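## Task

Lift the lid off culture plate E01, which rests in plate nest N1, and place it in plate nest N2 so that it sits flat within the locators and faces up. E01 must stay seated in N1. Everything must stay in place without the robot holding it, and the gripper must release and back away at the end.

## Robot and tools

Robot: two arms in a physics simulator, named left_arm and right_arm. Each has six joints (waist, shoulder, elbow, wrist pitch, wrist yaw, wrist roll) and a two-finger gripper. The names are labels only and do not match left or right in any image. Either arm can do the job, and the idle one may be parked out of the way. The arms must never collide with or push hard against each other.

World frame: one shared frame with its origin on the table surface midway between the arms. +z is up, +x points out across the table, and left_arm sits on the +y side. Gripper frame: the fingers extend along the gripper's +z axis and close along its y axis. The reported hand point lies between the finger pads, about 1 cm short of the fingertips.

Tool execute_actions takes "actions", a list holding zero or one item, plus an optional boolean "pictures" (images are returned by default).
- Empty list: nothing is commanded; the current state comes back.
- Move: {"rows": [...], "steps": n}, n from 1 to 15 (default 15), each step 1/30 s. Every row is applied for one step; if there are fewer rows than steps, the final row repeats. Each row is a single flat list of 14 numbers covering both arms: left_arm waist, shoulder, elbow, wrist pitch, wrist yaw, wrist roll, opening, then right_arm in the same seven-number order. The six joint values are absolute target angles in radians, in the same convention as the Joint positions line, not offsets; an arm you don't want to move must be given its current angles. Opening is an absolute value from -1 (closed) to +1 (fully open).
- Wait: {"steps": n} with no rows, n up to 300; it commands nothing and returns once that many steps have elapsed since the previous result, counting the time spent composing the reply.
A refused call sends nothing to the robot.

Joint ranges in radians, same for both arms: waist -2.880 to 2.880, shoulder 0.000 to 3.142, elbow 0.000 to 3.019, wrist pitch -1.693 to 1.571, wrist yaw -1.571 to 1.571, wrist roll -2.094 to 2.094. Actual ends can differ by up to 0.019 either way. A target more than 0.019 beyond a stated end, and further out than the last reported angle, gets the call refused. A target past the true end is clipped there, and the result may then print "joint sent to its limit"; that line can refer to an earlier action still running, and its absence does not prove there is room left.

Motion: speeds are capped. Each step, the command sent to a joint stays within a set distance of its measured angle (radians: waist 0.264, shoulder 0.32, elbow 0.276, wrist pitch 0.33, wrist yaw 0.186, wrist roll 0.522), and if an arm's targets would carry the hand more than 70 mm from where it is, all its targets are pulled back proportionally. Far moves therefore take several calls. Between calls the simulation keeps running, and the arms keep heading for the last row sent until they all nearly stop or a step is HELD; after that only a new action makes them continue. Fingers already closing or opening keep going. Very small commanded moves of a few mm may not shift the hand at all.

Gripping: grip_measured reports the finger opening on the same -1 to +1 scale as commands (Joint positions also gives the pad gap in metres, 0.094 when fully open). Away from the extremes, the fingers go to the commanded value as read by grip_measured. To keep hold of something, command about 0.03 below grip_measured for a firm grip, less for a lighter one. Readings may be biased by up to about 1 mm per gripper. Pad force is limited to roughly 50 to 62 N, lower on thin parts under about 2 mm; first contact can spike.

Result lines: the state line gives each gripper's end_effector_position (metres) and end_effector_quat_wxyz in the world frame; these may be off, more so at long reach. Joint positions and Joint velocities list, per arm, the six joints (rad, rad/s) then pad gap (m, m/s). "joint command not followed" means a clearance check altered or blocked some joint targets; the rest of the row still ran. HELD marks steps where all or part of your row was not sent. MOTOR HOT appears at 85 °C; at 100 °C an OVER-TEMPERATURE FAULT stops that arm's motors and gripper and it drops until cooled. Holding loads, even while idle, heats motors, so avoid long holds.

Cameras, each 504x504: cam_head_left, cam_head_right (fixed), cam_left_wrist, cam_right_wrist (on the hands). Calibration (intrinsics K, distortion, T_world_to_cam) is supplied and may be slightly off; results list cameras whose numbers changed.

zoom_image: {"camera": name, "region": [x0, y0, x1, y1]} in pixels of that camera's latest image, origin top-left, at most 504 by 504; returns a closer view.

finished_scene: {"scene": number of the current scene}. It ends that scene irreversibly, reports success, and gives the next task. Sending a reply without a tool call ends everything.

Avoid: dropping the lid, shoving or unseating the plate, knocking anything off the table (this ends the scene), slamming, and leaving the lid supported only by the gripper. Brief external tugs on the held part or pushes on loose items may occur. Finish with the gripper open and withdrawn.

Each tool is called after "Call:" as name([rows], argument=value, ...), one row to a line, values as JSON.

## Session

Call:
execute_actions(actions=[])

Scene clock: 0.00 s of 7200.00 s.
left_arm: end_effector_position=(+0.5153, +0.3304, +0.4889) grip_measured=+1.000 end_effector_quat_wxyz=(+0.705, -0.037, +0.707, +0.039) | right_arm: end_effector_position=(+0.4040, +0.0332, +0.2345) grip_measured=+1.000 end_effector_quat_wxyz=(+0.043, -0.552, +0.832, -0.044)
Joint positions: left_arm=[0.016 1.045 1.039 0.002 0.017 0.003 0.094] | right_arm=[ 0.653  1.697  1.648 -1.448  0.098 -0.459  0.094]
Joint velocities: left_arm=[ 0.015 -0.005 -0.022 -0.007  0.022  0.022  0.   ] | right_arm=[-0.005 -0.005  0.007 -0.007  0.007  0.007  0.   ]
Motor temperatures (°C, as the motors report them): left_arm=[22 22 26 26 24 25] | right_arm=[22 23 25 24 23 24]

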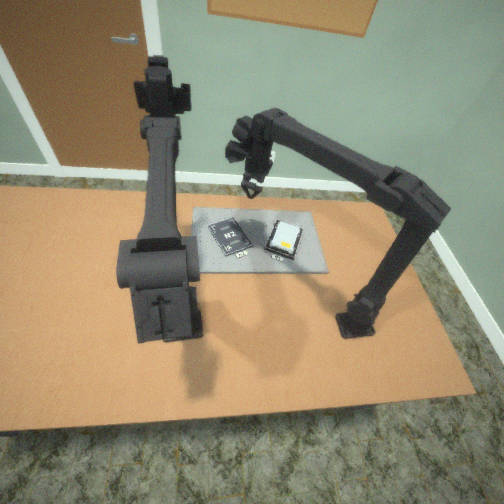

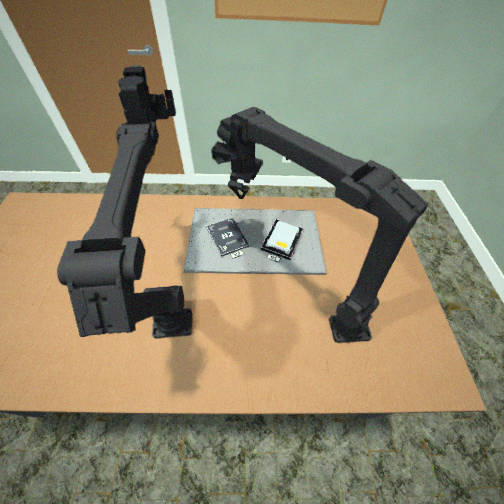

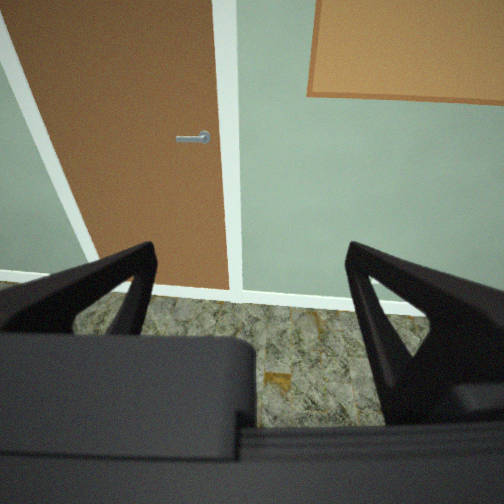

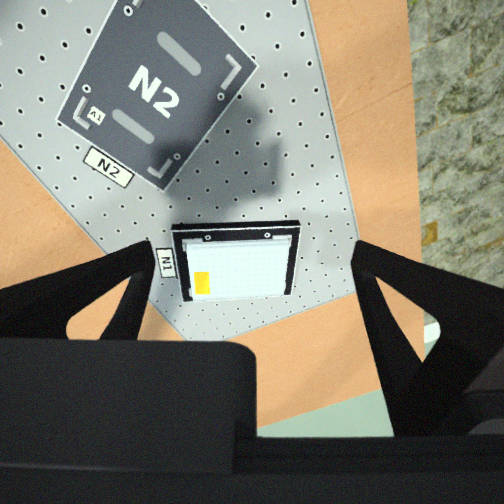

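Call:
zoom_image(camera="cam_head_right", region=[170, 190, 340, 290])

Call:
zoom_image(camera="cam_right_wrist", region=[130, 190, 330, 320])

Region (170, 190, 340, 290) of cam_head_right's 504x504 image, scaled by 2.965, with more detail than that image has; it fills the top 296 rows of this view, and the rest is white.

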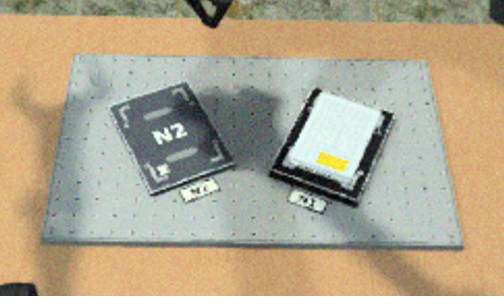

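Region (130, 190, 330, 320) of cam_right_wrist's 504x504 image, scaled by 2.520, with more detail than that image has; it fills the top 328 rows of this view, and the rest is white.

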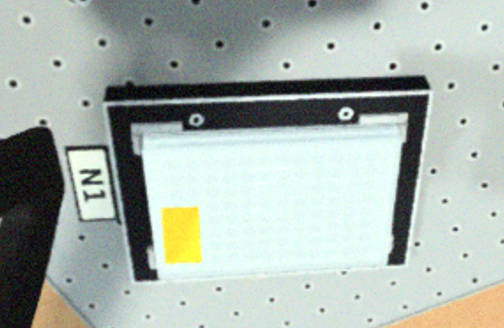

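Call:
execute_actions([
  {"rows":[[0.016,1.045,1.039,0.002,0.017,0.003,1,0.41,1.523,1.154,-1.20,0,0.89,1]]},
], pictures=false)

Call:
execute_actions([
  {"steps":45},
])

Scene clock: 28.83 s of 7200.00 s.
left_arm: end_effector_position=(+0.5153, +0.3304, +0.4889) grip_measured=+1.000 end_effector_quat_wxyz=(+0.705, -0.037, +0.707, +0.039) | right_arm: end_effector_position=(+0.3600, -0.1280, +0.1157) grip_measured=+1.000 end_effector_quat_wxyz=(-0.022, +0.104, +0.994, -0.016)
Joint positions: left_arm=[0.016 1.045 1.039 0.002 0.017 0.003 0.094] | right_arm=[ 0.386  1.53   1.125 -1.22   0.004  0.657  0.094]
Joint velocities: left_arm=[-0.015 -0.015 -0.002 -0.022 -0.037  0.022  0.   ] | right_arm=[ 0.2   -0.063  0.017  0.134 -0.037  1.516  0.   ]
Motor temperatures (°C, as the motors report them): left_arm=[22 23 31 26 24 25] | right_arm=[22 25 31 24 23 24]
Steps of this call (steps 1 to 90: nothing new was sent; then 25.33 s passed at rest; steps 91 to 105: all 15 steps of this action). Readings (joint positions):
91: left_arm=[0.016 1.045 1.039 0.002 0.017 0.003] | right_arm=[0.644 1.687 1.624 -1.418 0.069 -0.415]
92: left_arm=[0.016 1.045 1.039 0.002 0.017 0.003] | right_arm=[0.631 1.664 1.576 -1.369 0.044 -0.362]
94: left_arm=[0.016 1.045 1.039 0.002 0.017 0.003] | right_arm=[0.579 1.614 1.467 -1.310 0.019 -0.254]
98: left_arm=[0.016 1.045 1.039 0.002 0.017 0.003] | right_arm=[0.444 1.536 1.241 -1.240 0.006 0.040]
105: the state above

Scene clock: 30.33 s of 7200.00 s.
left_arm: end_effector_position=(+0.5153, +0.3304, +0.4889) grip_measured=+1.000 end_effector_quat_wxyz=(+0.705, -0.037, +0.707, +0.039) | right_arm: end_effector_position=(+0.3565, -0.1179, +0.1160) grip_measured=+1.000 end_effector_quat_wxyz=(-0.018, +0.203, +0.979, -0.016)
Joint positions: left_arm=[0.016 1.045 1.039 0.002 0.017 0.003 0.094] | right_arm=[ 0.411  1.529  1.125 -1.215  0.002  0.882  0.094]
Joint velocities: left_arm=[ 0.015 -0.015  0.012  0.002  0.037  0.066  0.   ] | right_arm=[-0.015 -0.005  0.007  0.012 -0.022 -0.051  0.   ]
Motor temperatures (°C, as the motors report them): left_arm=[22 23 31 26 24 25] | right_arm=[22 25 31 24 23 24]
Steps of this call (steps 1 to 30: the robot went on to your last target; steps 31 to 45: nothing new was sent). Readings (joint positions):
1: left_arm=[0.016 1.045 1.039 0.002 0.017 0.003] | right_arm=[0.393 1.529 1.125 -1.217 0.003 0.702]
2: left_arm=[0.016 1.045 1.039 0.002 0.017 0.003] | right_arm=[0.400 1.529 1.125 -1.216 0.002 0.738]
4: left_arm=[0.016 1.045 1.039 0.002 0.017 0.003] | right_arm=[0.408 1.529 1.125 -1.215 0.002 0.790]
8: left_arm=[0.016 1.045 1.039 0.002 0.017 0.003] | right_arm=[0.411 1.529 1.125 -1.215 0.002 0.844]
45: the state above
All arms were judged still, so your last target was given up. Only a new action makes them travel on or press farther. Fingers that are still opening or closing keep moving.
camera_calibration (this result's frames):
cam_right_wrist: T_world_to_cam=[[-0.392417, -0.91919, 0.0331419, 0.0267645], [-0.717788, 0.328568, 0.613859, 0.231612], [-0.575142, 0.2171, -0.78872, 0.443353], [0, 0, 0, 1]] pos_world=[0.431743, -0.147751, 0.206617]

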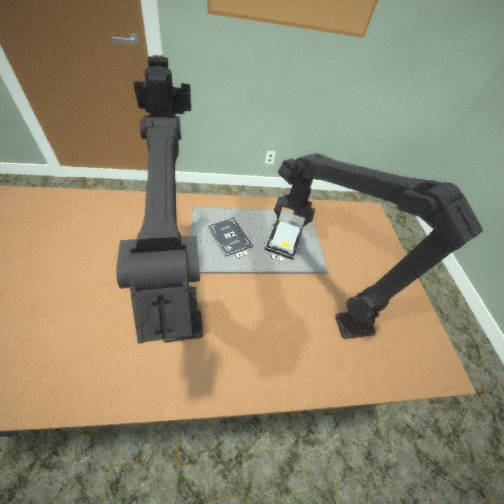

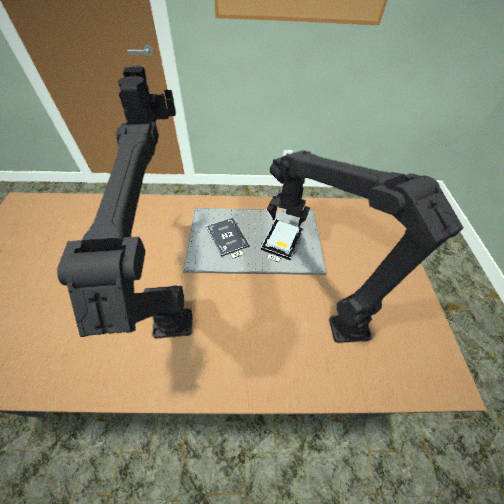

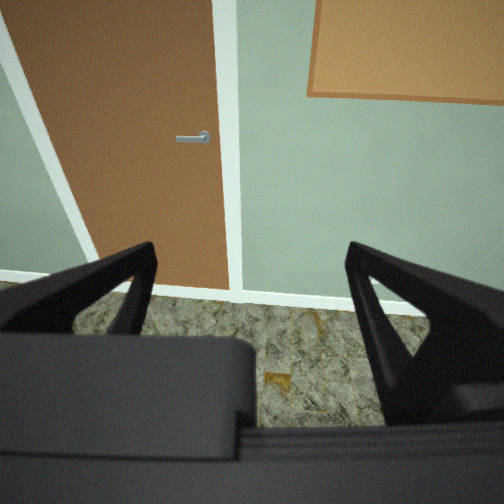

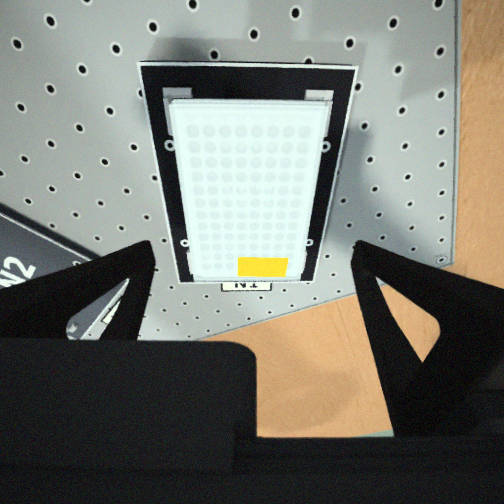

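Call:
execute_actions([
  {"rows":[[0.016,1.045,1.039,0.002,0.017,0.003,1,0.432,1.529,1.014,-1.006,0,0.915,1]]},
], pictures=false)

Call:
execute_actions([
  {"steps":20},
])

Scene clock: 40.43 s of 7200.00 s.
left_arm: end_effector_position=(+0.5153, +0.3304, +0.4889) grip_measured=+1.000 end_effector_quat_wxyz=(+0.705, -0.037, +0.707, +0.039) | right_arm: end_effector_position=(+0.3494, -0.1134, +0.0752) grip_measured=+1.000 end_effector_quat_wxyz=(+0.011, +0.206, +0.978, +0.008)
Joint positions: left_arm=[0.016 1.045 1.039 0.002 0.017 0.003 0.094] | right_arm=[ 0.428  1.524  1.    -1.02   0.002  0.906  0.094]
Joint velocities: left_arm=[-0.005 -0.015 -0.017 -0.012 -0.022  0.037  0.   ] | right_arm=[-0.005 -0.015  0.002  0.012 -0.037 -0.022  0.   ]
Motor temperatures (°C, as the motors report them): left_arm=[22 23 30 26 24 25] | right_arm=[22 25 31 24 23 24]
Steps of this call (steps 1 to 90: nothing new was sent; then 6.60 s passed at rest; steps 91 to 105: all 15 steps of this action). Readings (joint positions):
91: left_arm=[0.016 1.045 1.039 0.002 0.017 0.003] | right_arm=[0.411 1.527 1.109 -1.174 0.002 0.886]
92: left_arm=[0.016 1.045 1.039 0.002 0.017 0.003] | right_arm=[0.413 1.519 1.082 -1.109 0.002 0.890]
94: left_arm=[0.016 1.045 1.039 0.002 0.017 0.003] | right_arm=[0.420 1.518 1.036 -1.047 0.002 0.896]
98: left_arm=[0.016 1.045 1.039 0.002 0.017 0.003] | right_arm=[0.428 1.524 1.000 -1.030 0.002 0.903]
105: the state above

Scene clock: 41.10 s of 7200.00 s.
left_arm: end_effector_position=(+0.5153, +0.3304, +0.4889) grip_measured=+1.000 end_effector_quat_wxyz=(+0.705, -0.037, +0.707, +0.039) | right_arm: end_effector_position=(+0.3494, -0.1134, +0.0752) grip_measured=+1.000 end_effector_quat_wxyz=(+0.011, +0.206, +0.978, +0.008)
Joint positions: left_arm=[0.016 1.045 1.039 0.002 0.017 0.003 0.094] | right_arm=[ 0.428  1.524  1.    -1.02   0.002  0.907  0.094]
Joint velocities: left_arm=[ 0.005 -0.005  0.017  0.032 -0.051 -0.007  0.   ] | right_arm=[ 0.005 -0.015 -0.007  0.007 -0.037 -0.022  0.   ]
Motor temperatures (°C, as the motors report them): left_arm=[22 23 30 26 24 25] | right_arm=[22 25 31 24 23 24]
Steps of this call (steps 1 to 15: the robot went on to your last target; steps 16 to 20: nothing new was sent). Readings (joint positions):
1: left_arm=[0.016 1.045 1.039 0.002 0.017 0.003] | right_arm=[0.428 1.524 1.000 -1.020 0.002 0.906]
2: left_arm=[0.016 1.045 1.039 0.002 0.017 0.003] | right_arm=[0.428 1.524 1.000 -1.020 0.002 0.906]
4: left_arm=[0.016 1.045 1.039 0.002 0.017 0.003] | right_arm=[0.428 1.524 1.000 -1.020 0.002 0.906]
8: left_arm=[0.016 1.045 1.039 0.002 0.017 0.003] | right_arm=[0.428 1.524 1.000 -1.020 0.002 0.906]
20: the state above
All arms were judged still, so your last target was given up. Only a new action makes them travel on or press farther. Fingers that are still opening or closing keep moving.
camera_calibration (this result's frames):
cam_right_wrist: T_world_to_cam=[[-0.399719, -0.91631, -0.0245098, 0.036652], [-0.754658, 0.313789, 0.576219, 0.264182], [-0.520304, 0.248822, -0.816928, 0.392679], [0, 0, 0, 1]] pos_world=[0.41833, -0.14702, 0.169462]

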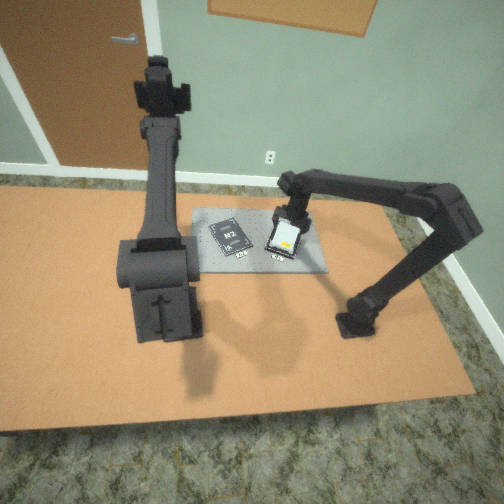

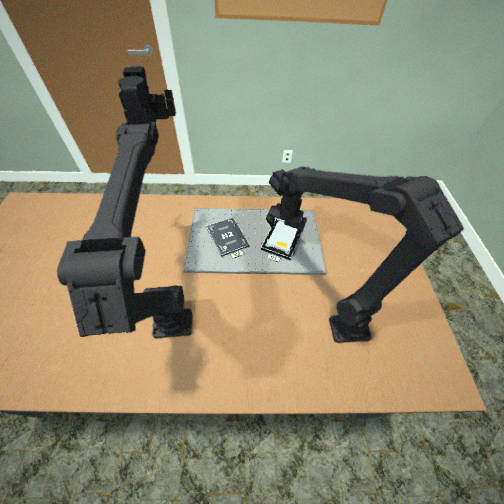

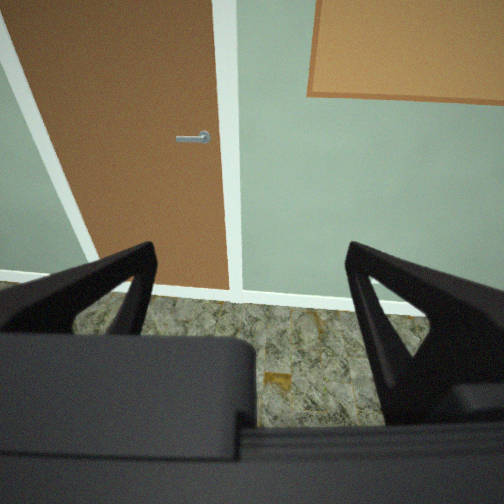

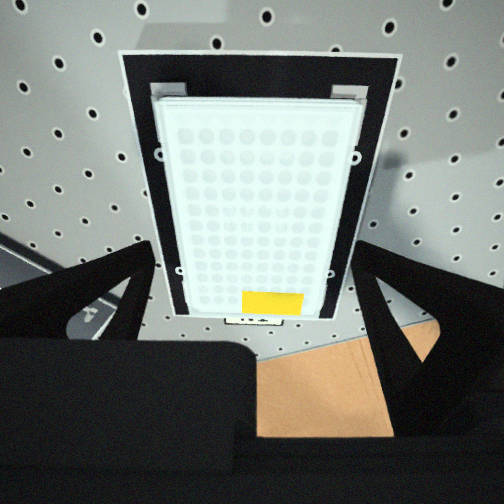

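Call:
execute_actions([
  {"rows":[[0.016,1.045,1.039,0.002,0.017,0.003,1,0.432,1.562,0.99,-0.975,0,0.915,1]]},
])

Scene clock: 46.90 s of 7200.00 s.
left_arm: end_effector_position=(+0.5153, +0.3304, +0.4889) grip_measured=+1.000 end_effector_quat_wxyz=(+0.705, -0.037, +0.707, +0.039) | right_arm: end_effector_position=(+0.3500, -0.1131, +0.0621) grip_measured=+1.000 end_effector_quat_wxyz=(+0.009, +0.206, +0.978, +0.006)
Joint positions: left_arm=[0.016 1.045 1.039 0.002 0.017 0.003 0.094] | right_arm=[ 0.428  1.548  0.989 -0.99   0.002  0.907  0.094]
Joint velocities: left_arm=[-0.005 -0.015  0.012 -0.012 -0.037 -0.051  0.   ] | right_arm=[-0.005 -0.005  0.012  0.012 -0.051  0.007  0.   ]
Motor temperatures (°C, as the motors report them): left_arm=[22 23 30 26 24 25] | right_arm=[22 25 31 24 23 24]
Steps of this call (steps 1 to 90: nothing new was sent; then 2.30 s passed at rest; steps 91 to 105: all 15 steps of this action). Readings (joint positions):
91: left_arm=[0.016 1.045 1.039 0.002 0.017 0.003] | right_arm=[0.428 1.525 0.999 -1.015 0.002 0.907]
92: left_arm=[0.016 1.045 1.039 0.002 0.017 0.003] | right_arm=[0.428 1.527 0.998 -1.005 0.002 0.907]
94: left_arm=[0.016 1.045 1.039 0.002 0.017 0.003] | right_arm=[0.428 1.534 0.995 -0.994 0.002 0.907]
98: left_arm=[0.016 1.045 1.039 0.002 0.017 0.003] | right_arm=[0.428 1.546 0.990 -0.990 0.002 0.907]
105: the state above
camera_calibration (this result's frames):
cam_right_wrist: T_world_to_cam=[[-0.399831, -0.91637, -0.0200201, 0.0366225], [-0.751743, 0.315348, 0.579171, 0.27105], [-0.524422, 0.246621, -0.81496, 0.383293], [0, 0, 0, 1]] pos_world=[0.419409, -0.146443, 0.156118]

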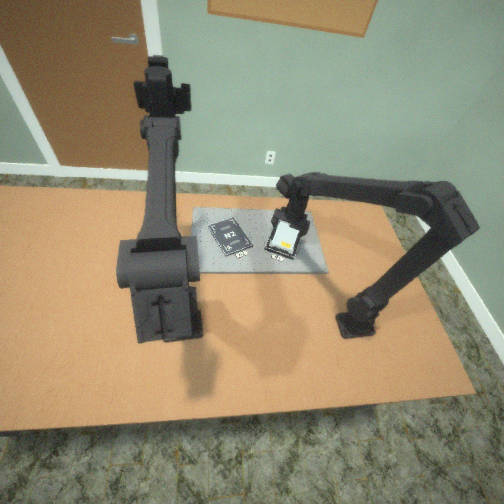

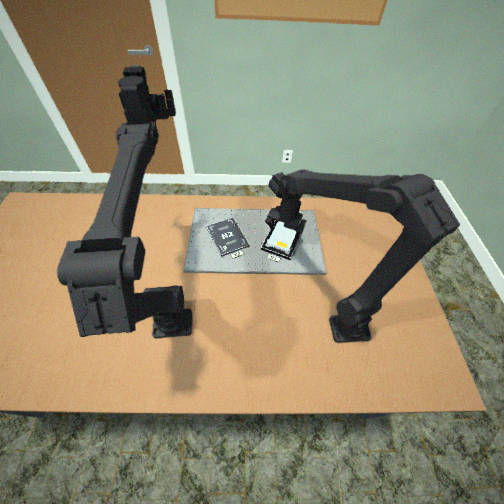

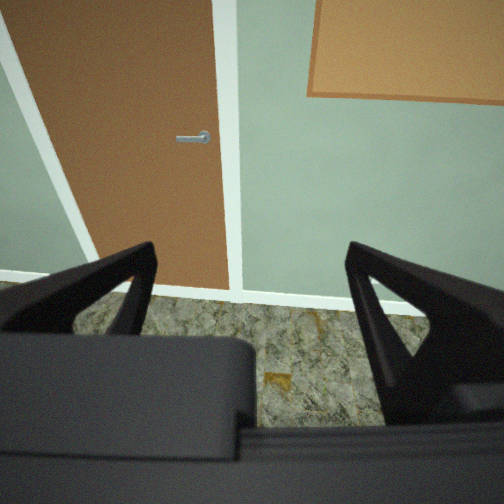

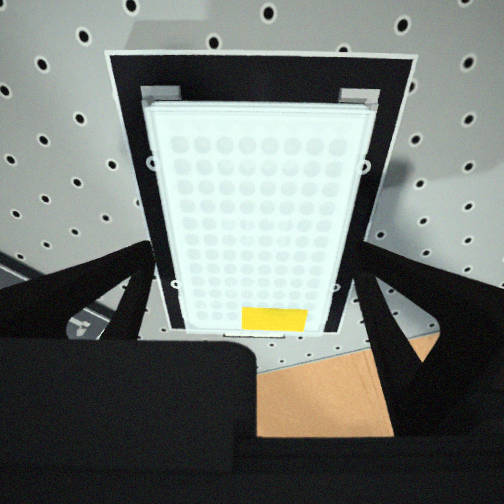

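Call:
execute_actions([
  {"rows":[[0.016,1.045,1.039,0.002,0.017,0.003,1,0.432,1.575,0.977,-0.975,0,0.915,1]]},
])

Scene clock: 49.13 s of 7200.00 s.
left_arm: end_effector_position=(+0.5153, +0.3304, +0.4889) grip_measured=+1.000 end_effector_quat_wxyz=(+0.705, -0.037, +0.707, +0.039) | right_arm: end_effector_position=(+0.3450, -0.1158, +0.0543) grip_measured=+1.000 end_effector_quat_wxyz=(+0.001, +0.206, +0.978, -0.000)
Joint positions: left_arm=[0.016 1.045 1.039 0.002 0.017 0.003 0.094] | right_arm=[ 0.428  1.558  0.977 -0.989  0.002  0.907  0.094]
Joint velocities: left_arm=[-0.005  0.005  0.002 -0.017  0.037 -0.022  0.   ] | right_arm=[-0.015  0.024 -0.007 -0.007 -0.037  0.007  0.   ]
Motor temperatures (°C, as the motors report them): left_arm=[22 23 30 26 24 25] | right_arm=[22 25 31 24 23 24]
Steps of this call (steps 1 to 15: the robot went on to your last target; steps 16 to 52: nothing new was sent; steps 53 to 67: all 15 steps of this action). Readings (joint positions):
53: left_arm=[0.016 1.045 1.039 0.002 0.017 0.003] | right_arm=[0.428 1.548 0.988 -0.990 0.002 0.907]
54: left_arm=[0.016 1.045 1.039 0.002 0.017 0.003] | right_arm=[0.428 1.549 0.986 -0.989 0.002 0.907]
56: left_arm=[0.016 1.045 1.039 0.002 0.017 0.003] | right_arm=[0.428 1.551 0.982 -0.989 0.002 0.907]
60: left_arm=[0.016 1.045 1.039 0.002 0.017 0.003] | right_arm=[0.428 1.557 0.977 -0.989 0.002 0.907]
67: the state above
camera_calibration (this result's frames):
cam_right_wrist: T_world_to_cam=[[-0.400048, -0.916486, -0.00385266, 0.0311633], [-0.741126, 0.321024, 0.58964, 0.26905], [-0.53916, 0.23874, -0.807657, 0.378737], [0, 0, 0, 1]] pos_world=[0.416067, -0.14823, 0.147367]

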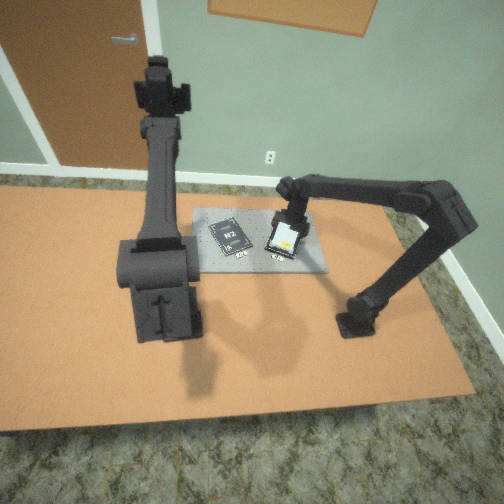

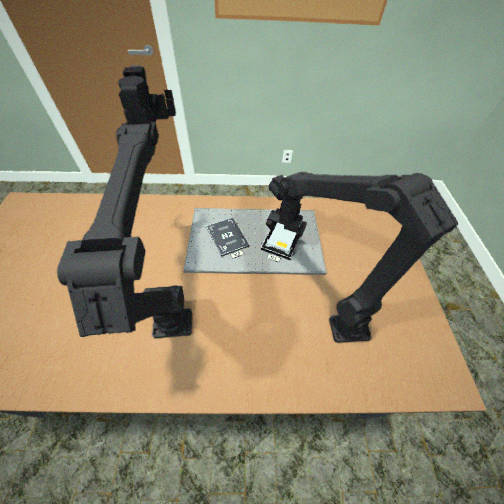

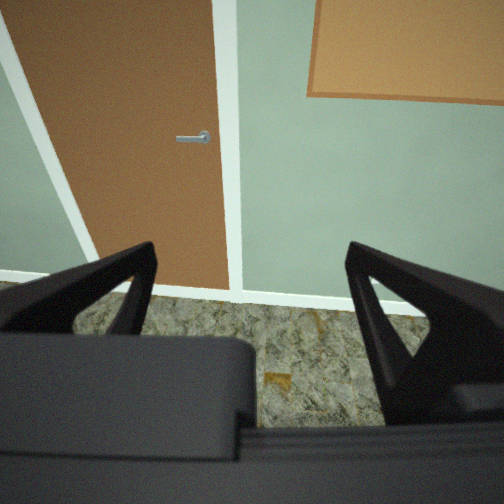

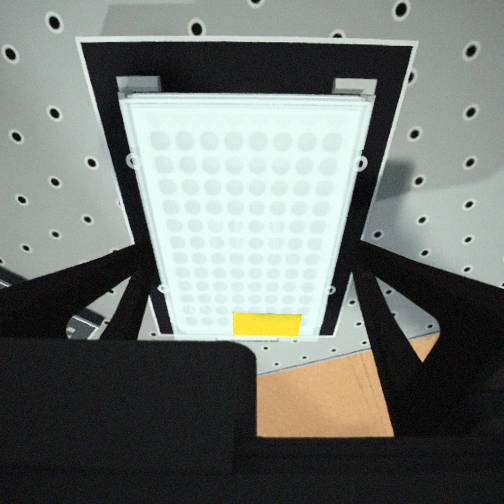

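Call:
execute_actions([
  {"rows":[[0.016,1.045,1.039,0.002,0.017,0.003,1,0.444,1.575,0.977,-0.975,0,0.925,1]]},
])

Call:
zoom_image(camera="cam_head_right", region=[240, 200, 330, 270])

Scene clock: 53.03 s of 7200.00 s.
left_arm: end_effector_position=(+0.5153, +0.3304, +0.4889) grip_measured=+1.000 end_effector_quat_wxyz=(+0.705, -0.037, +0.707, +0.039) | right_arm: end_effector_position=(+0.3429, -0.1120, +0.0543) grip_measured=+1.000 end_effector_quat_wxyz=(+0.001, +0.206, +0.979, -0.000)
Joint positions: left_arm=[0.016 1.045 1.039 0.002 0.017 0.003 0.094] | right_arm=[ 0.439  1.558  0.977 -0.989  0.002  0.916  0.094]
Joint velocities: left_arm=[-0.015 -0.005  0.017  0.002  0.007 -0.022  0.   ] | right_arm=[-0.015  0.005  0.007 -0.012 -0.051  0.022  0.   ]
Motor temperatures (°C, as the motors report them): left_arm=[22 23 31 26 24 25] | right_arm=[22 25 31 24 23 24]
Steps of this call (steps 1 to 15: the robot went on to your last target; steps 16 to 90: nothing new was sent; then 0.40 s passed at rest; steps 91 to 105: all 15 steps of this action). Readings (joint positions):
91: left_arm=[0.016 1.045 1.039 0.002 0.017 0.003] | right_arm=[0.429 1.558 0.977 -0.989 0.002 0.908]
92: left_arm=[0.016 1.045 1.039 0.002 0.017 0.003] | right_arm=[0.430 1.558 0.977 -0.989 0.002 0.910]
94: left_arm=[0.016 1.045 1.039 0.002 0.017 0.003] | right_arm=[0.434 1.558 0.977 -0.989 0.002 0.912]
98: left_arm=[0.016 1.045 1.039 0.002 0.017 0.003] | right_arm=[0.439 1.558 0.977 -0.989 0.002 0.915]
105: the state above
camera_calibration (this result's frames):
cam_right_wrist: T_world_to_cam=[[-0.398999, -0.916943, -0.00386699, 0.0334163], [-0.7415, 0.32017, 0.589635, 0.266344], [-0.539424, 0.238131, -0.807661, 0.376747], [0, 0, 0, 1]] pos_world=[0.414053, -0.14435, 0.147368]

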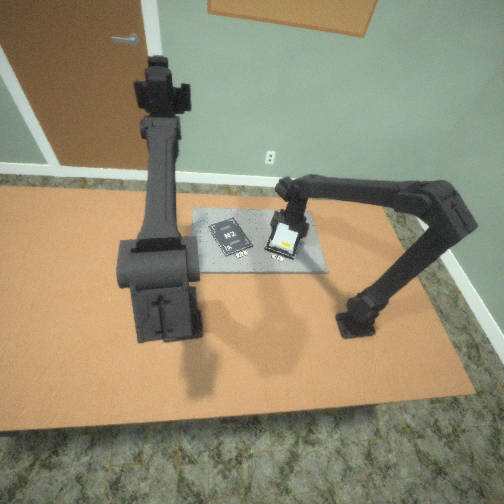

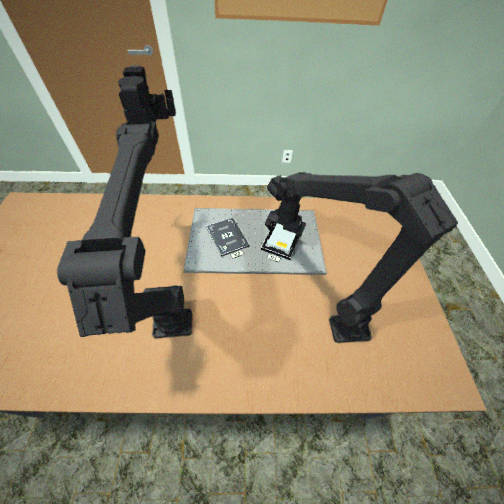

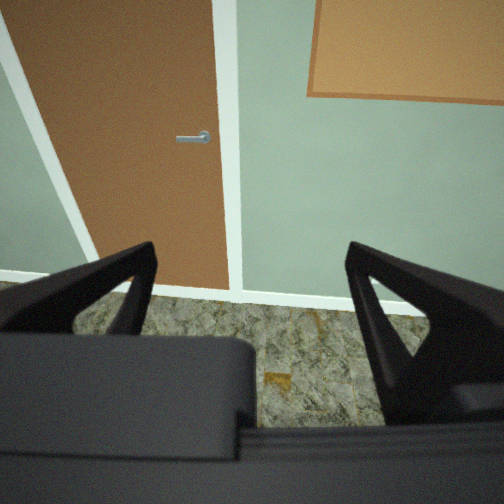

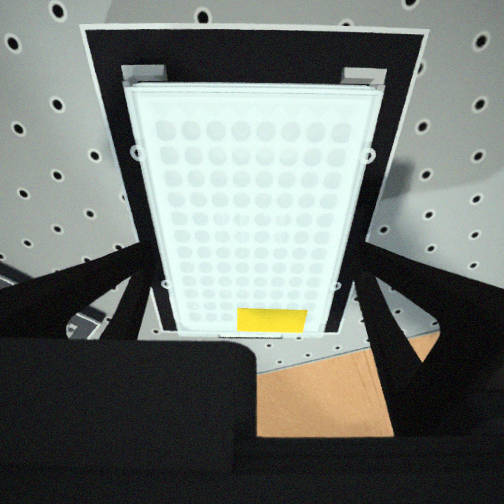

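Region (240, 200, 330, 270) of cam_head_right's 504x504 image, scaled by 5.600, with more detail than that image has.

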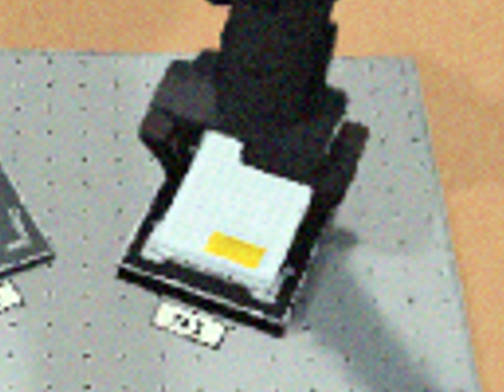

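Call:
execute_actions([
  {"rows":[[0.016,1.045,1.039,0.002,0.017,0.003,1,0.444,1.587,0.964,-0.95,0,0.925,1]]},
])

Scene clock: 57.27 s of 7200.00 s.
left_arm: end_effector_position=(+0.5153, +0.3304, +0.4889) grip_measured=+1.000 end_effector_quat_wxyz=(+0.705, -0.037, +0.707, +0.039) | right_arm: end_effector_position=(+0.3420, -0.1125, +0.0454) grip_measured=+1.000 end_effector_quat_wxyz=(+0.000, +0.206, +0.979, -0.001)
Joint positions: left_arm=[0.016 1.045 1.039 0.002 0.017 0.003 0.094] | right_arm=[ 0.439  1.571  0.964 -0.965  0.002  0.917  0.094]
Joint velocities: left_arm=[ 0.005 -0.005  0.012  0.007 -0.007 -0.037  0.   ] | right_arm=[-0.015  0.005  0.007  0.012 -0.081 -0.066  0.   ]
Motor temperatures (°C, as the motors report them): left_arm=[22 23 31 26 24 25] | right_arm=[22 25 30 24 23 24]
Steps of this call (steps 1 to 15: the robot went on to your last target; steps 16 to 90: nothing new was sent; then 0.73 s passed at rest; steps 91 to 105: all 15 steps of this action). Readings (joint positions):
91: left_arm=[0.016 1.045 1.039 0.002 0.017 0.003] | right_arm=[0.439 1.559 0.975 -0.984 0.002 0.917]
92: left_arm=[0.016 1.045 1.039 0.002 0.017 0.003] | right_arm=[0.439 1.559 0.973 -0.976 0.002 0.917]
94: left_arm=[0.016 1.045 1.039 0.002 0.017 0.003] | right_arm=[0.439 1.563 0.969 -0.968 0.002 0.917]
98: left_arm=[0.016 1.045 1.039 0.002 0.017 0.003] | right_arm=[0.439 1.570 0.964 -0.965 0.002 0.917]
105: the state above
camera_calibration (this result's frames):
cam_right_wrist: T_world_to_cam=[[-0.399353, -0.916793, -0.00266051, 0.0326188], [-0.740588, 0.320885, 0.590391, 0.270803], [-0.540413, 0.237745, -0.807113, 0.369434], [0, 0, 0, 1]] pos_world=[0.413227, -0.144823, 0.138382]

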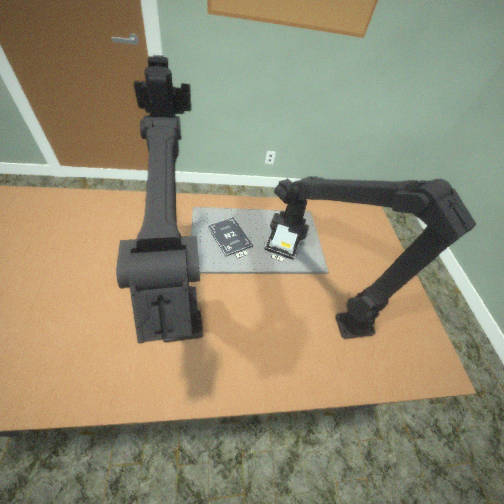

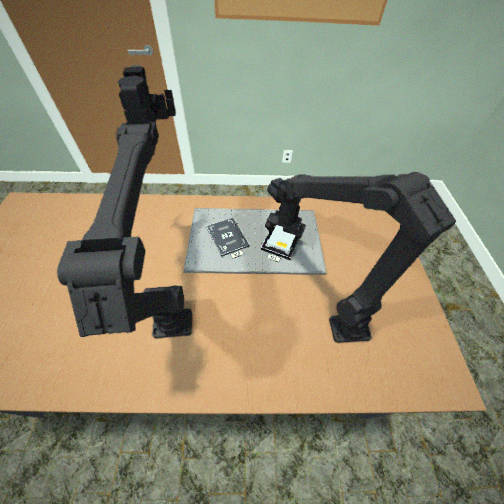

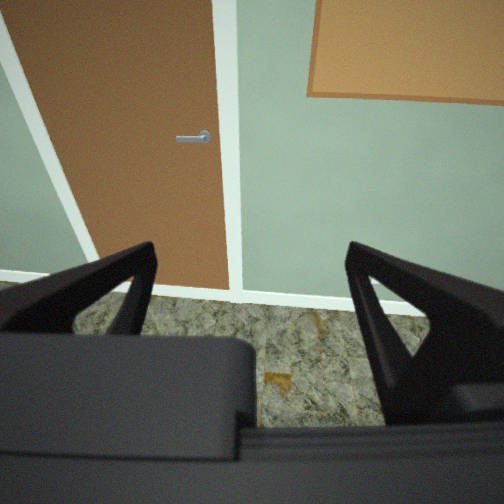

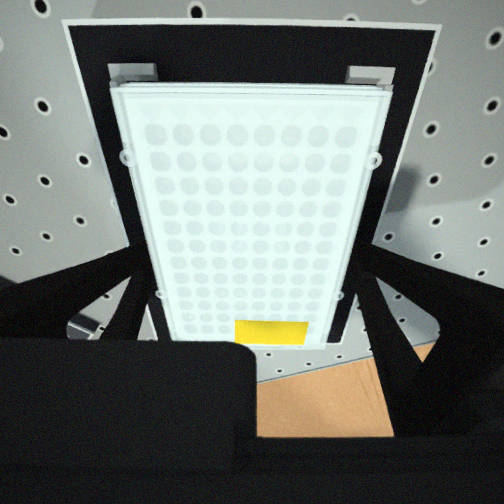

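Close: 85 mm ≈ 0.81.

Call:
execute_actions([
  {"rows":[[0.016,1.045,1.039,0.002,0.017,0.003,1,0.444,1.587,0.964,-0.95,0,0.925,0.77]]},
], pictures=false)

Call:
execute_actions([
  {"steps":10},
], pictures=false)

Scene clock: 61.13 s of 7200.00 s.
left_arm: end_effector_position=(+0.5153, +0.3304, +0.4889) grip_measured=+1.000 end_effector_quat_wxyz=(+0.705, -0.037, +0.707, +0.039) | right_arm: end_effector_position=(+0.3425, -0.1114, +0.0454) grip_measured=+0.788 end_effector_quat_wxyz=(+0.001, +0.206, +0.979, +0.001)
Joint positions: left_arm=[0.016 1.045 1.039 0.002 0.017 0.003 0.094] | right_arm=[ 0.44   1.571  0.964 -0.961 -0.001  0.917  0.084]
Joint velocities: left_arm=[ 0.005 -0.015  0.012  0.017 -0.022 -0.037  0.   ] | right_arm=[-0.015  0.005 -0.002 -0.007 -0.022 -0.037 -0.   ]
Motor temperatures (°C, as the motors report them): left_arm=[22 23 31 26 24 25] | right_arm=[22 25 30 24 23 24]
Steps of this call (steps 1 to 15: the robot went on to your last target; steps 16 to 90: nothing new was sent; then 0.37 s passed at rest; steps 91 to 105: all 15 steps of this action). Readings (joint positions):
91: left_arm=[0.016 1.045 1.039 0.002 0.017 0.003] | right_arm=[0.439 1.571 0.964 -0.965 0.002 0.917]
92: left_arm=[0.016 1.045 1.039 0.002 0.017 0.003] | right_arm=[0.439 1.571 0.964 -0.962 -0.001 0.917]
94: left_arm=[0.016 1.045 1.039 0.002 0.017 0.003] | right_arm=[0.440 1.571 0.964 -0.961 -0.001 0.917]
98: left_arm=[0.016 1.045 1.039 0.002 0.017 0.003] | right_arm=[0.440 1.571 0.964 -0.961 -0.001 0.917]
105: the state above

Scene clock: 61.47 s of 7200.00 s.
left_arm: end_effector_position=(+0.5153, +0.3304, +0.4889) grip_measured=+1.000 end_effector_quat_wxyz=(+0.705, -0.037, +0.707, +0.039) | right_arm: end_effector_position=(+0.3425, -0.1114, +0.0454) grip_measured=+0.788 end_effector_quat_wxyz=(+0.001, +0.206, +0.979, +0.001)
Joint positions: left_arm=[0.016 1.045 1.039 0.002 0.017 0.003 0.094] | right_arm=[ 0.44   1.571  0.964 -0.961 -0.001  0.917  0.084]
Joint velocities: left_arm=[ 0.005 -0.024  0.017 -0.007 -0.007  0.007  0.   ] | right_arm=[ 0.005 -0.005 -0.007 -0.017 -0.066 -0.037 -0.   ]
Motor temperatures (°C, as the motors report them): left_arm=[22 23 31 26 24 25] | right_arm=[22 25 30 24 23 24]
Steps of this call (steps 1 to 10: the robot went on to your last target). Readings (joint positions):
1: left_arm=[0.016 1.045 1.039 0.002 0.017 0.003] | right_arm=[0.440 1.571 0.964 -0.961 -0.001 0.917]
2: left_arm=[0.016 1.045 1.039 0.002 0.017 0.003] | right_arm=[0.440 1.571 0.964 -0.961 -0.001 0.917]
4: left_arm=[0.016 1.045 1.039 0.002 0.017 0.003] | right_arm=[0.440 1.571 0.964 -0.961 -0.001 0.917]
8: left_arm=[0.016 1.045 1.039 0.002 0.017 0.003] | right_arm=[0.440 1.571 0.964 -0.961 -0.001 0.917]
10: the state above

Call:
execute_actions([
  {"rows":[[0.016,1.045,1.039,0.002,0.017,0.003,1,0.444,1.565,0.985,-0.965,0,0.925,0.755],[0.016,1.045,1.039,0.002,0.017,0.003,1,0.444,1.56,0.99,-0.975,0,0.925,0.755],[0.016,1.045,1.039,0.002,0.017,0.003,1,0.444,1.555,0.995,-0.985,0,0.925,0.755],[0.016,1.045,1.039,0.002,0.017,0.003,1,0.444,1.55,1.0,-0.995,0,0.925,0.755],[0.016,1.045,1.039,0.002,0.017,0.003,1,0.444,1.545,1.005,-1.005,0,0.925,0.755],[0.016,1.045,1.039,0.002,0.017,0.003,1,0.444,1.54,1.01,-1.015,0,0.925,0.755],[0.016,1.045,1.039,0.002,0.017,0.003,1,0.444,1.535,1.015,-1.025,0,0.925,0.755],[0.016,1.045,1.039,0.002,0.017,0.003,1,0.444,1.53,1.02,-1.035,0,0.925,0.755],[0.016,1.045,1.039,0.002,0.017,0.003,1,0.444,1.525,1.025,-1.045,0,0.925,0.755],[0.016,1.045,1.039,0.002,0.017,0.003,1,0.444,1.52,1.03,-1.055,0,0.925,0.755],[0.016,1.045,1.039,0.002,0.017,0.003,1,0.444,1.515,1.035,-1.065,0,0.925,0.755],[0.016,1.045,1.039,0.002,0.017,0.003,1,0.444,1.51,1.04,-1.075,0,0.925,0.755],[0.016,1.045,1.039,0.002,0.017,0.003,1,0.444,1.505,1.045,-1.085,0,0.925,0.755]]},
], pictures=false)

Call:
execute_actions([
  {"steps":10},
])

Scene clock: 71.90 s of 7200.00 s.
left_arm: end_effector_position=(+0.5153, +0.3304, +0.4889) grip_measured=+1.000 end_effector_quat_wxyz=(+0.705, -0.037, +0.707, +0.039) | right_arm: end_effector_position=(+0.3352, -0.1151, +0.0743) grip_measured=+0.783 end_effector_quat_wxyz=(-0.009, +0.206, +0.978, -0.007)
Joint positions: left_arm=[0.016 1.045 1.039 0.002 0.017 0.003 0.094] | right_arm=[ 0.44   1.522  0.995 -1.066 -0.002  0.918  0.084]
Joint velocities: left_arm=[-0.015 -0.015 -0.007 -0.007  0.022 -0.037  0.   ] | right_arm=[ 0.005 -0.151  0.1   -0.11   0.022 -0.022 -0.001]
Motor temperatures (°C, as the motors report them): left_arm=[22 23 31 26 24 25] | right_arm=[22 25 30 24 23 24]
Steps of this call (steps 1 to 15: the robot went on to your last target; steps 16 to 90: nothing new was sent; then 6.93 s passed at rest; steps 91 to 105: all 15 steps of this action). Readings (joint positions):
91: left_arm=[0.016 1.045 1.039 0.002 0.017 0.003] | right_arm=[0.440 1.571 0.964 -0.961 -0.001 0.917]
92: left_arm=[0.016 1.045 1.039 0.002 0.017 0.003] | right_arm=[0.440 1.571 0.964 -0.961 -0.001 0.917]
94: left_arm=[0.016 1.045 1.039 0.002 0.017 0.003] | right_arm=[0.440 1.571 0.964 -0.965 -0.002 0.918]
98: left_arm=[0.016 1.045 1.039 0.002 0.017 0.003] | right_arm=[0.440 1.563 0.972 -0.997 -0.002 0.918]
105: the state above

Scene clock: 72.23 s of 7200.00 s.
left_arm: end_effector_position=(+0.5153, +0.3304, +0.4889) grip_measured=+1.000 end_effector_quat_wxyz=(+0.705, -0.037, +0.707, +0.039) | right_arm: end_effector_position=(+0.3384, -0.1133, +0.0817) grip_measured=+0.783 end_effector_quat_wxyz=(-0.003, +0.206, +0.979, -0.001)
Joint positions: left_arm=[0.016 1.045 1.039 0.002 0.017 0.003 0.094] | right_arm=[ 0.44   1.511  1.006 -1.072 -0.002  0.918  0.084]
Joint velocities: left_arm=[-0.024 -0.005  0.002 -0.012  0.051  0.022  0.   ] | right_arm=[-0.015  0.015  0.012  0.012 -0.051  0.022 -0.001]
Motor temperatures (°C, as the motors report them): left_arm=[22 23 31 26 24 25] | right_arm=[22 25 30 24 23 24]
Steps of this call (steps 1 to 10: the robot went on to your last target). Readings (joint positions):
1: left_arm=[0.016 1.045 1.039 0.002 0.017 0.003] | right_arm=[0.440 1.518 0.999 -1.068 -0.002 0.918]
2: left_arm=[0.016 1.045 1.039 0.002 0.017 0.003] | right_arm=[0.440 1.514 1.002 -1.070 -0.002 0.918]
4: left_arm=[0.016 1.045 1.039 0.002 0.017 0.003] | right_arm=[0.440 1.511 1.005 -1.070 -0.002 0.918]
8: left_arm=[0.016 1.045 1.039 0.002 0.017 0.003] | right_arm=[0.440 1.511 1.006 -1.072 -0.002 0.918]
10: the state above
camera_calibration (this result's frames):
cam_right_wrist: T_world_to_cam=[[-0.399725, -0.916635, -0.000527802, 0.0305629], [-0.736709, 0.32092, 0.595206, 0.245284], [-0.545418, 0.238308, -0.803573, 0.398439], [0, 0, 0, 1]] pos_world=[0.410235, -0.145653, 0.174197]

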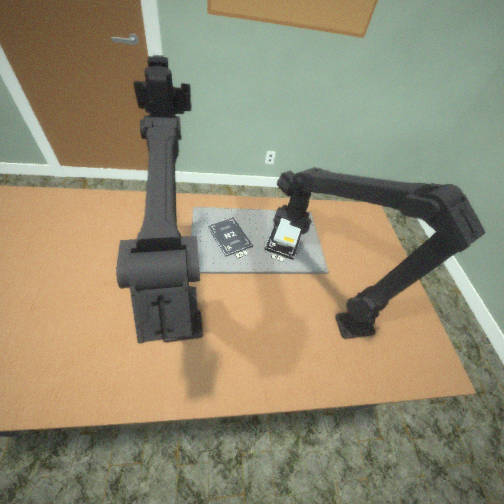

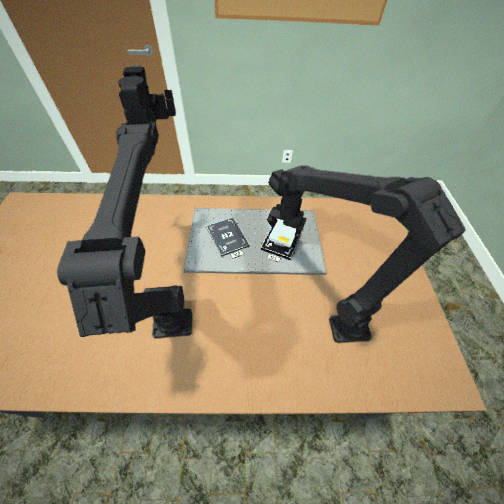

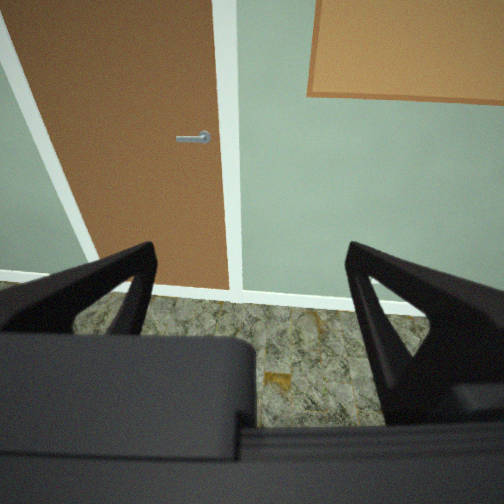

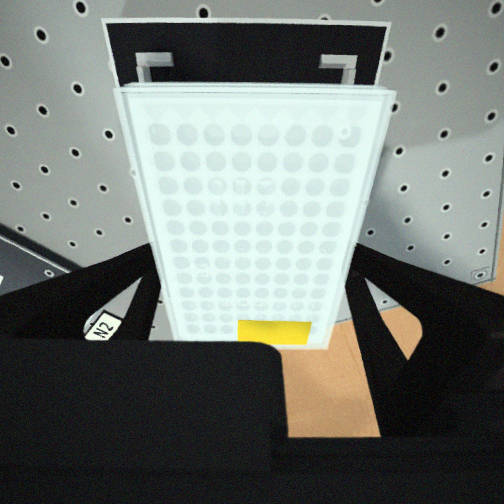

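Call:
execute_actions([
  {"rows":[[0.016,1.045,1.039,0.002,0.017,0.003,1,0.444,1.53,1.006,-1.05,0,0.925,0.755],[0.016,1.045,1.039,0.002,0.017,0.003,1,0.444,1.535,1.004,-1.04,0,0.925,0.755],[0.016,1.045,1.039,0.002,0.017,0.003,1,0.444,1.54,1.002,-1.03,0,0.925,0.755],[0.016,1.045,1.039,0.002,0.017,0.003,1,0.444,1.545,1.0,-1.02,0,0.925,0.755],[0.016,1.045,1.039,0.002,0.017,0.003,1,0.444,1.55,0.997,-1.01,0,0.925,0.755],[0.016,1.045,1.039,0.002,0.017,0.003,1,0.444,1.555,0.994,-1.0,0,0.925,0.755],[0.016,1.045,1.039,0.002,0.017,0.003,1,0.444,1.56,0.99,-0.99,0,0.925,0.755],[0.016,1.045,1.039,0.002,0.017,0.003,1,0.444,1.565,0.987,-0.985,0,0.925,0.755],[0.016,1.045,1.039,0.002,0.017,0.003,1,0.444,1.568,0.984,-0.983,0,0.925,0.755]]},
], pictures=false)

Call:
execute_actions([
  {"steps":10},
])

Scene clock: 81.47 s of 7200.00 s.
left_arm: end_effector_position=(+0.5153, +0.3304, +0.4889) grip_measured=+1.000 end_effector_quat_wxyz=(+0.705, -0.037, +0.707, +0.039) | right_arm: end_effector_position=(+0.3409, -0.1119, +0.0542) grip_measured=+0.783 end_effector_quat_wxyz=(-0.004, +0.206, +0.979, -0.002)
Joint positions: left_arm=[0.016 1.045 1.039 0.002 0.017 0.003 0.094] | right_arm=[ 0.44   1.56   0.979 -0.999 -0.002  0.918  0.084]
Joint velocities: left_arm=[ 0.005 -0.005  0.007  0.007 -0.022 -0.007  0.   ] | right_arm=[-0.015  0.005 -0.022 -0.002  0.022  0.007  0.   ]
Motor temperatures (°C, as the motors report them): left_arm=[22 23 31 26 24 25] | right_arm=[22 25 31 24 23 24]
Steps of this call (steps 1 to 30: the robot went on to your last target; steps 31 to 90: nothing new was sent; then 5.73 s passed at rest; steps 91 to 105: all 15 steps of this action). Readings (joint positions):
91: left_arm=[0.016 1.045 1.039 0.002 0.017 0.003] | right_arm=[0.440 1.511 1.006 -1.070 -0.002 0.918]
92: left_arm=[0.016 1.045 1.039 0.002 0.017 0.003] | right_arm=[0.440 1.512 1.005 -1.067 -0.002 0.918]
94: left_arm=[0.016 1.045 1.039 0.002 0.017 0.003] | right_arm=[0.440 1.515 1.004 -1.052 -0.002 0.918]
98: left_arm=[0.016 1.045 1.039 0.002 0.017 0.003] | right_arm=[0.440 1.533 0.996 -1.014 -0.002 0.918]
105: the state above

Scene clock: 81.80 s of 7200.00 s.
left_arm: end_effector_position=(+0.5153, +0.3304, +0.4889) grip_measured=+1.000 end_effector_quat_wxyz=(+0.705, -0.037, +0.707, +0.039) | right_arm: end_effector_position=(+0.3410, -0.1119, +0.0541) grip_measured=+0.783 end_effector_quat_wxyz=(-0.004, +0.206, +0.979, -0.002)
Joint positions: left_arm=[0.016 1.045 1.039 0.002 0.017 0.003 0.094] | right_arm=[ 0.44   1.56   0.978 -0.998 -0.002  0.918  0.084]
Joint velocities: left_arm=[ 0.005 -0.005 -0.007 -0.027 -0.007 -0.037  0.   ] | right_arm=[-0.005 -0.005  0.007  0.002 -0.11   0.037 -0.   ]
Motor temperatures (°C, as the motors report them): left_arm=[22 23 31 26 24 25] | right_arm=[22 25 31 24 23 24]
Steps of this call (steps 1 to 10: the robot went on to your last target). Readings (joint positions):
1: left_arm=[0.016 1.045 1.039 0.002 0.017 0.003] | right_arm=[0.440 1.560 0.978 -0.999 -0.002 0.918]
2: left_arm=[0.016 1.045 1.039 0.002 0.017 0.003] | right_arm=[0.440 1.560 0.978 -0.999 -0.002 0.918]
4: left_arm=[0.016 1.045 1.039 0.002 0.017 0.003] | right_arm=[0.440 1.560 0.978 -0.998 -0.002 0.918]
8: left_arm=[0.016 1.045 1.039 0.002 0.017 0.003] | right_arm=[0.440 1.560 0.978 -0.998 -0.002 0.918]
10: the state above
camera_calibration (this result's frames):
cam_right_wrist: T_world_to_cam=[[-0.399724, -0.916635, 0.00128495, 0.0327905], [-0.735514, 0.321577, 0.596328, 0.262767], [-0.547028, 0.237422, -0.80274, 0.37774], [0, 0, 0, 1]] pos_world=[0.41301, -0.144127, 0.146489]

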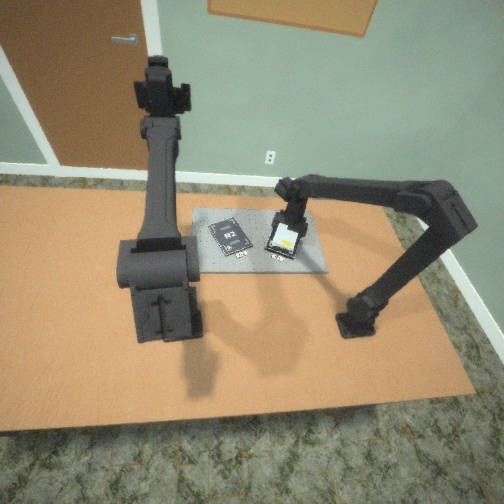

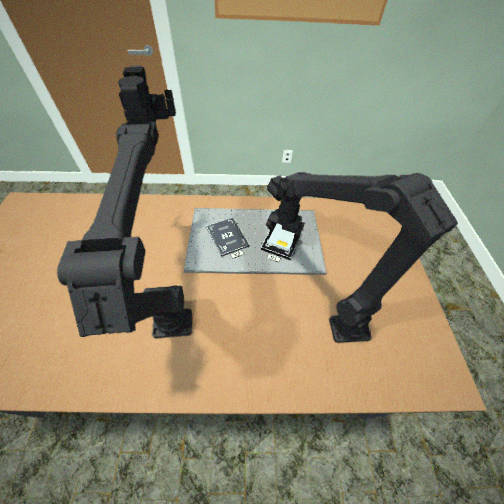

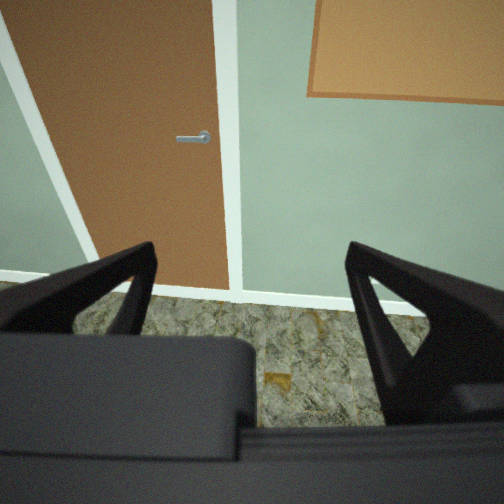

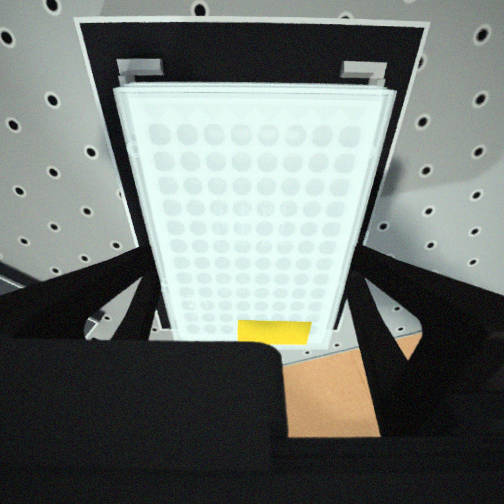

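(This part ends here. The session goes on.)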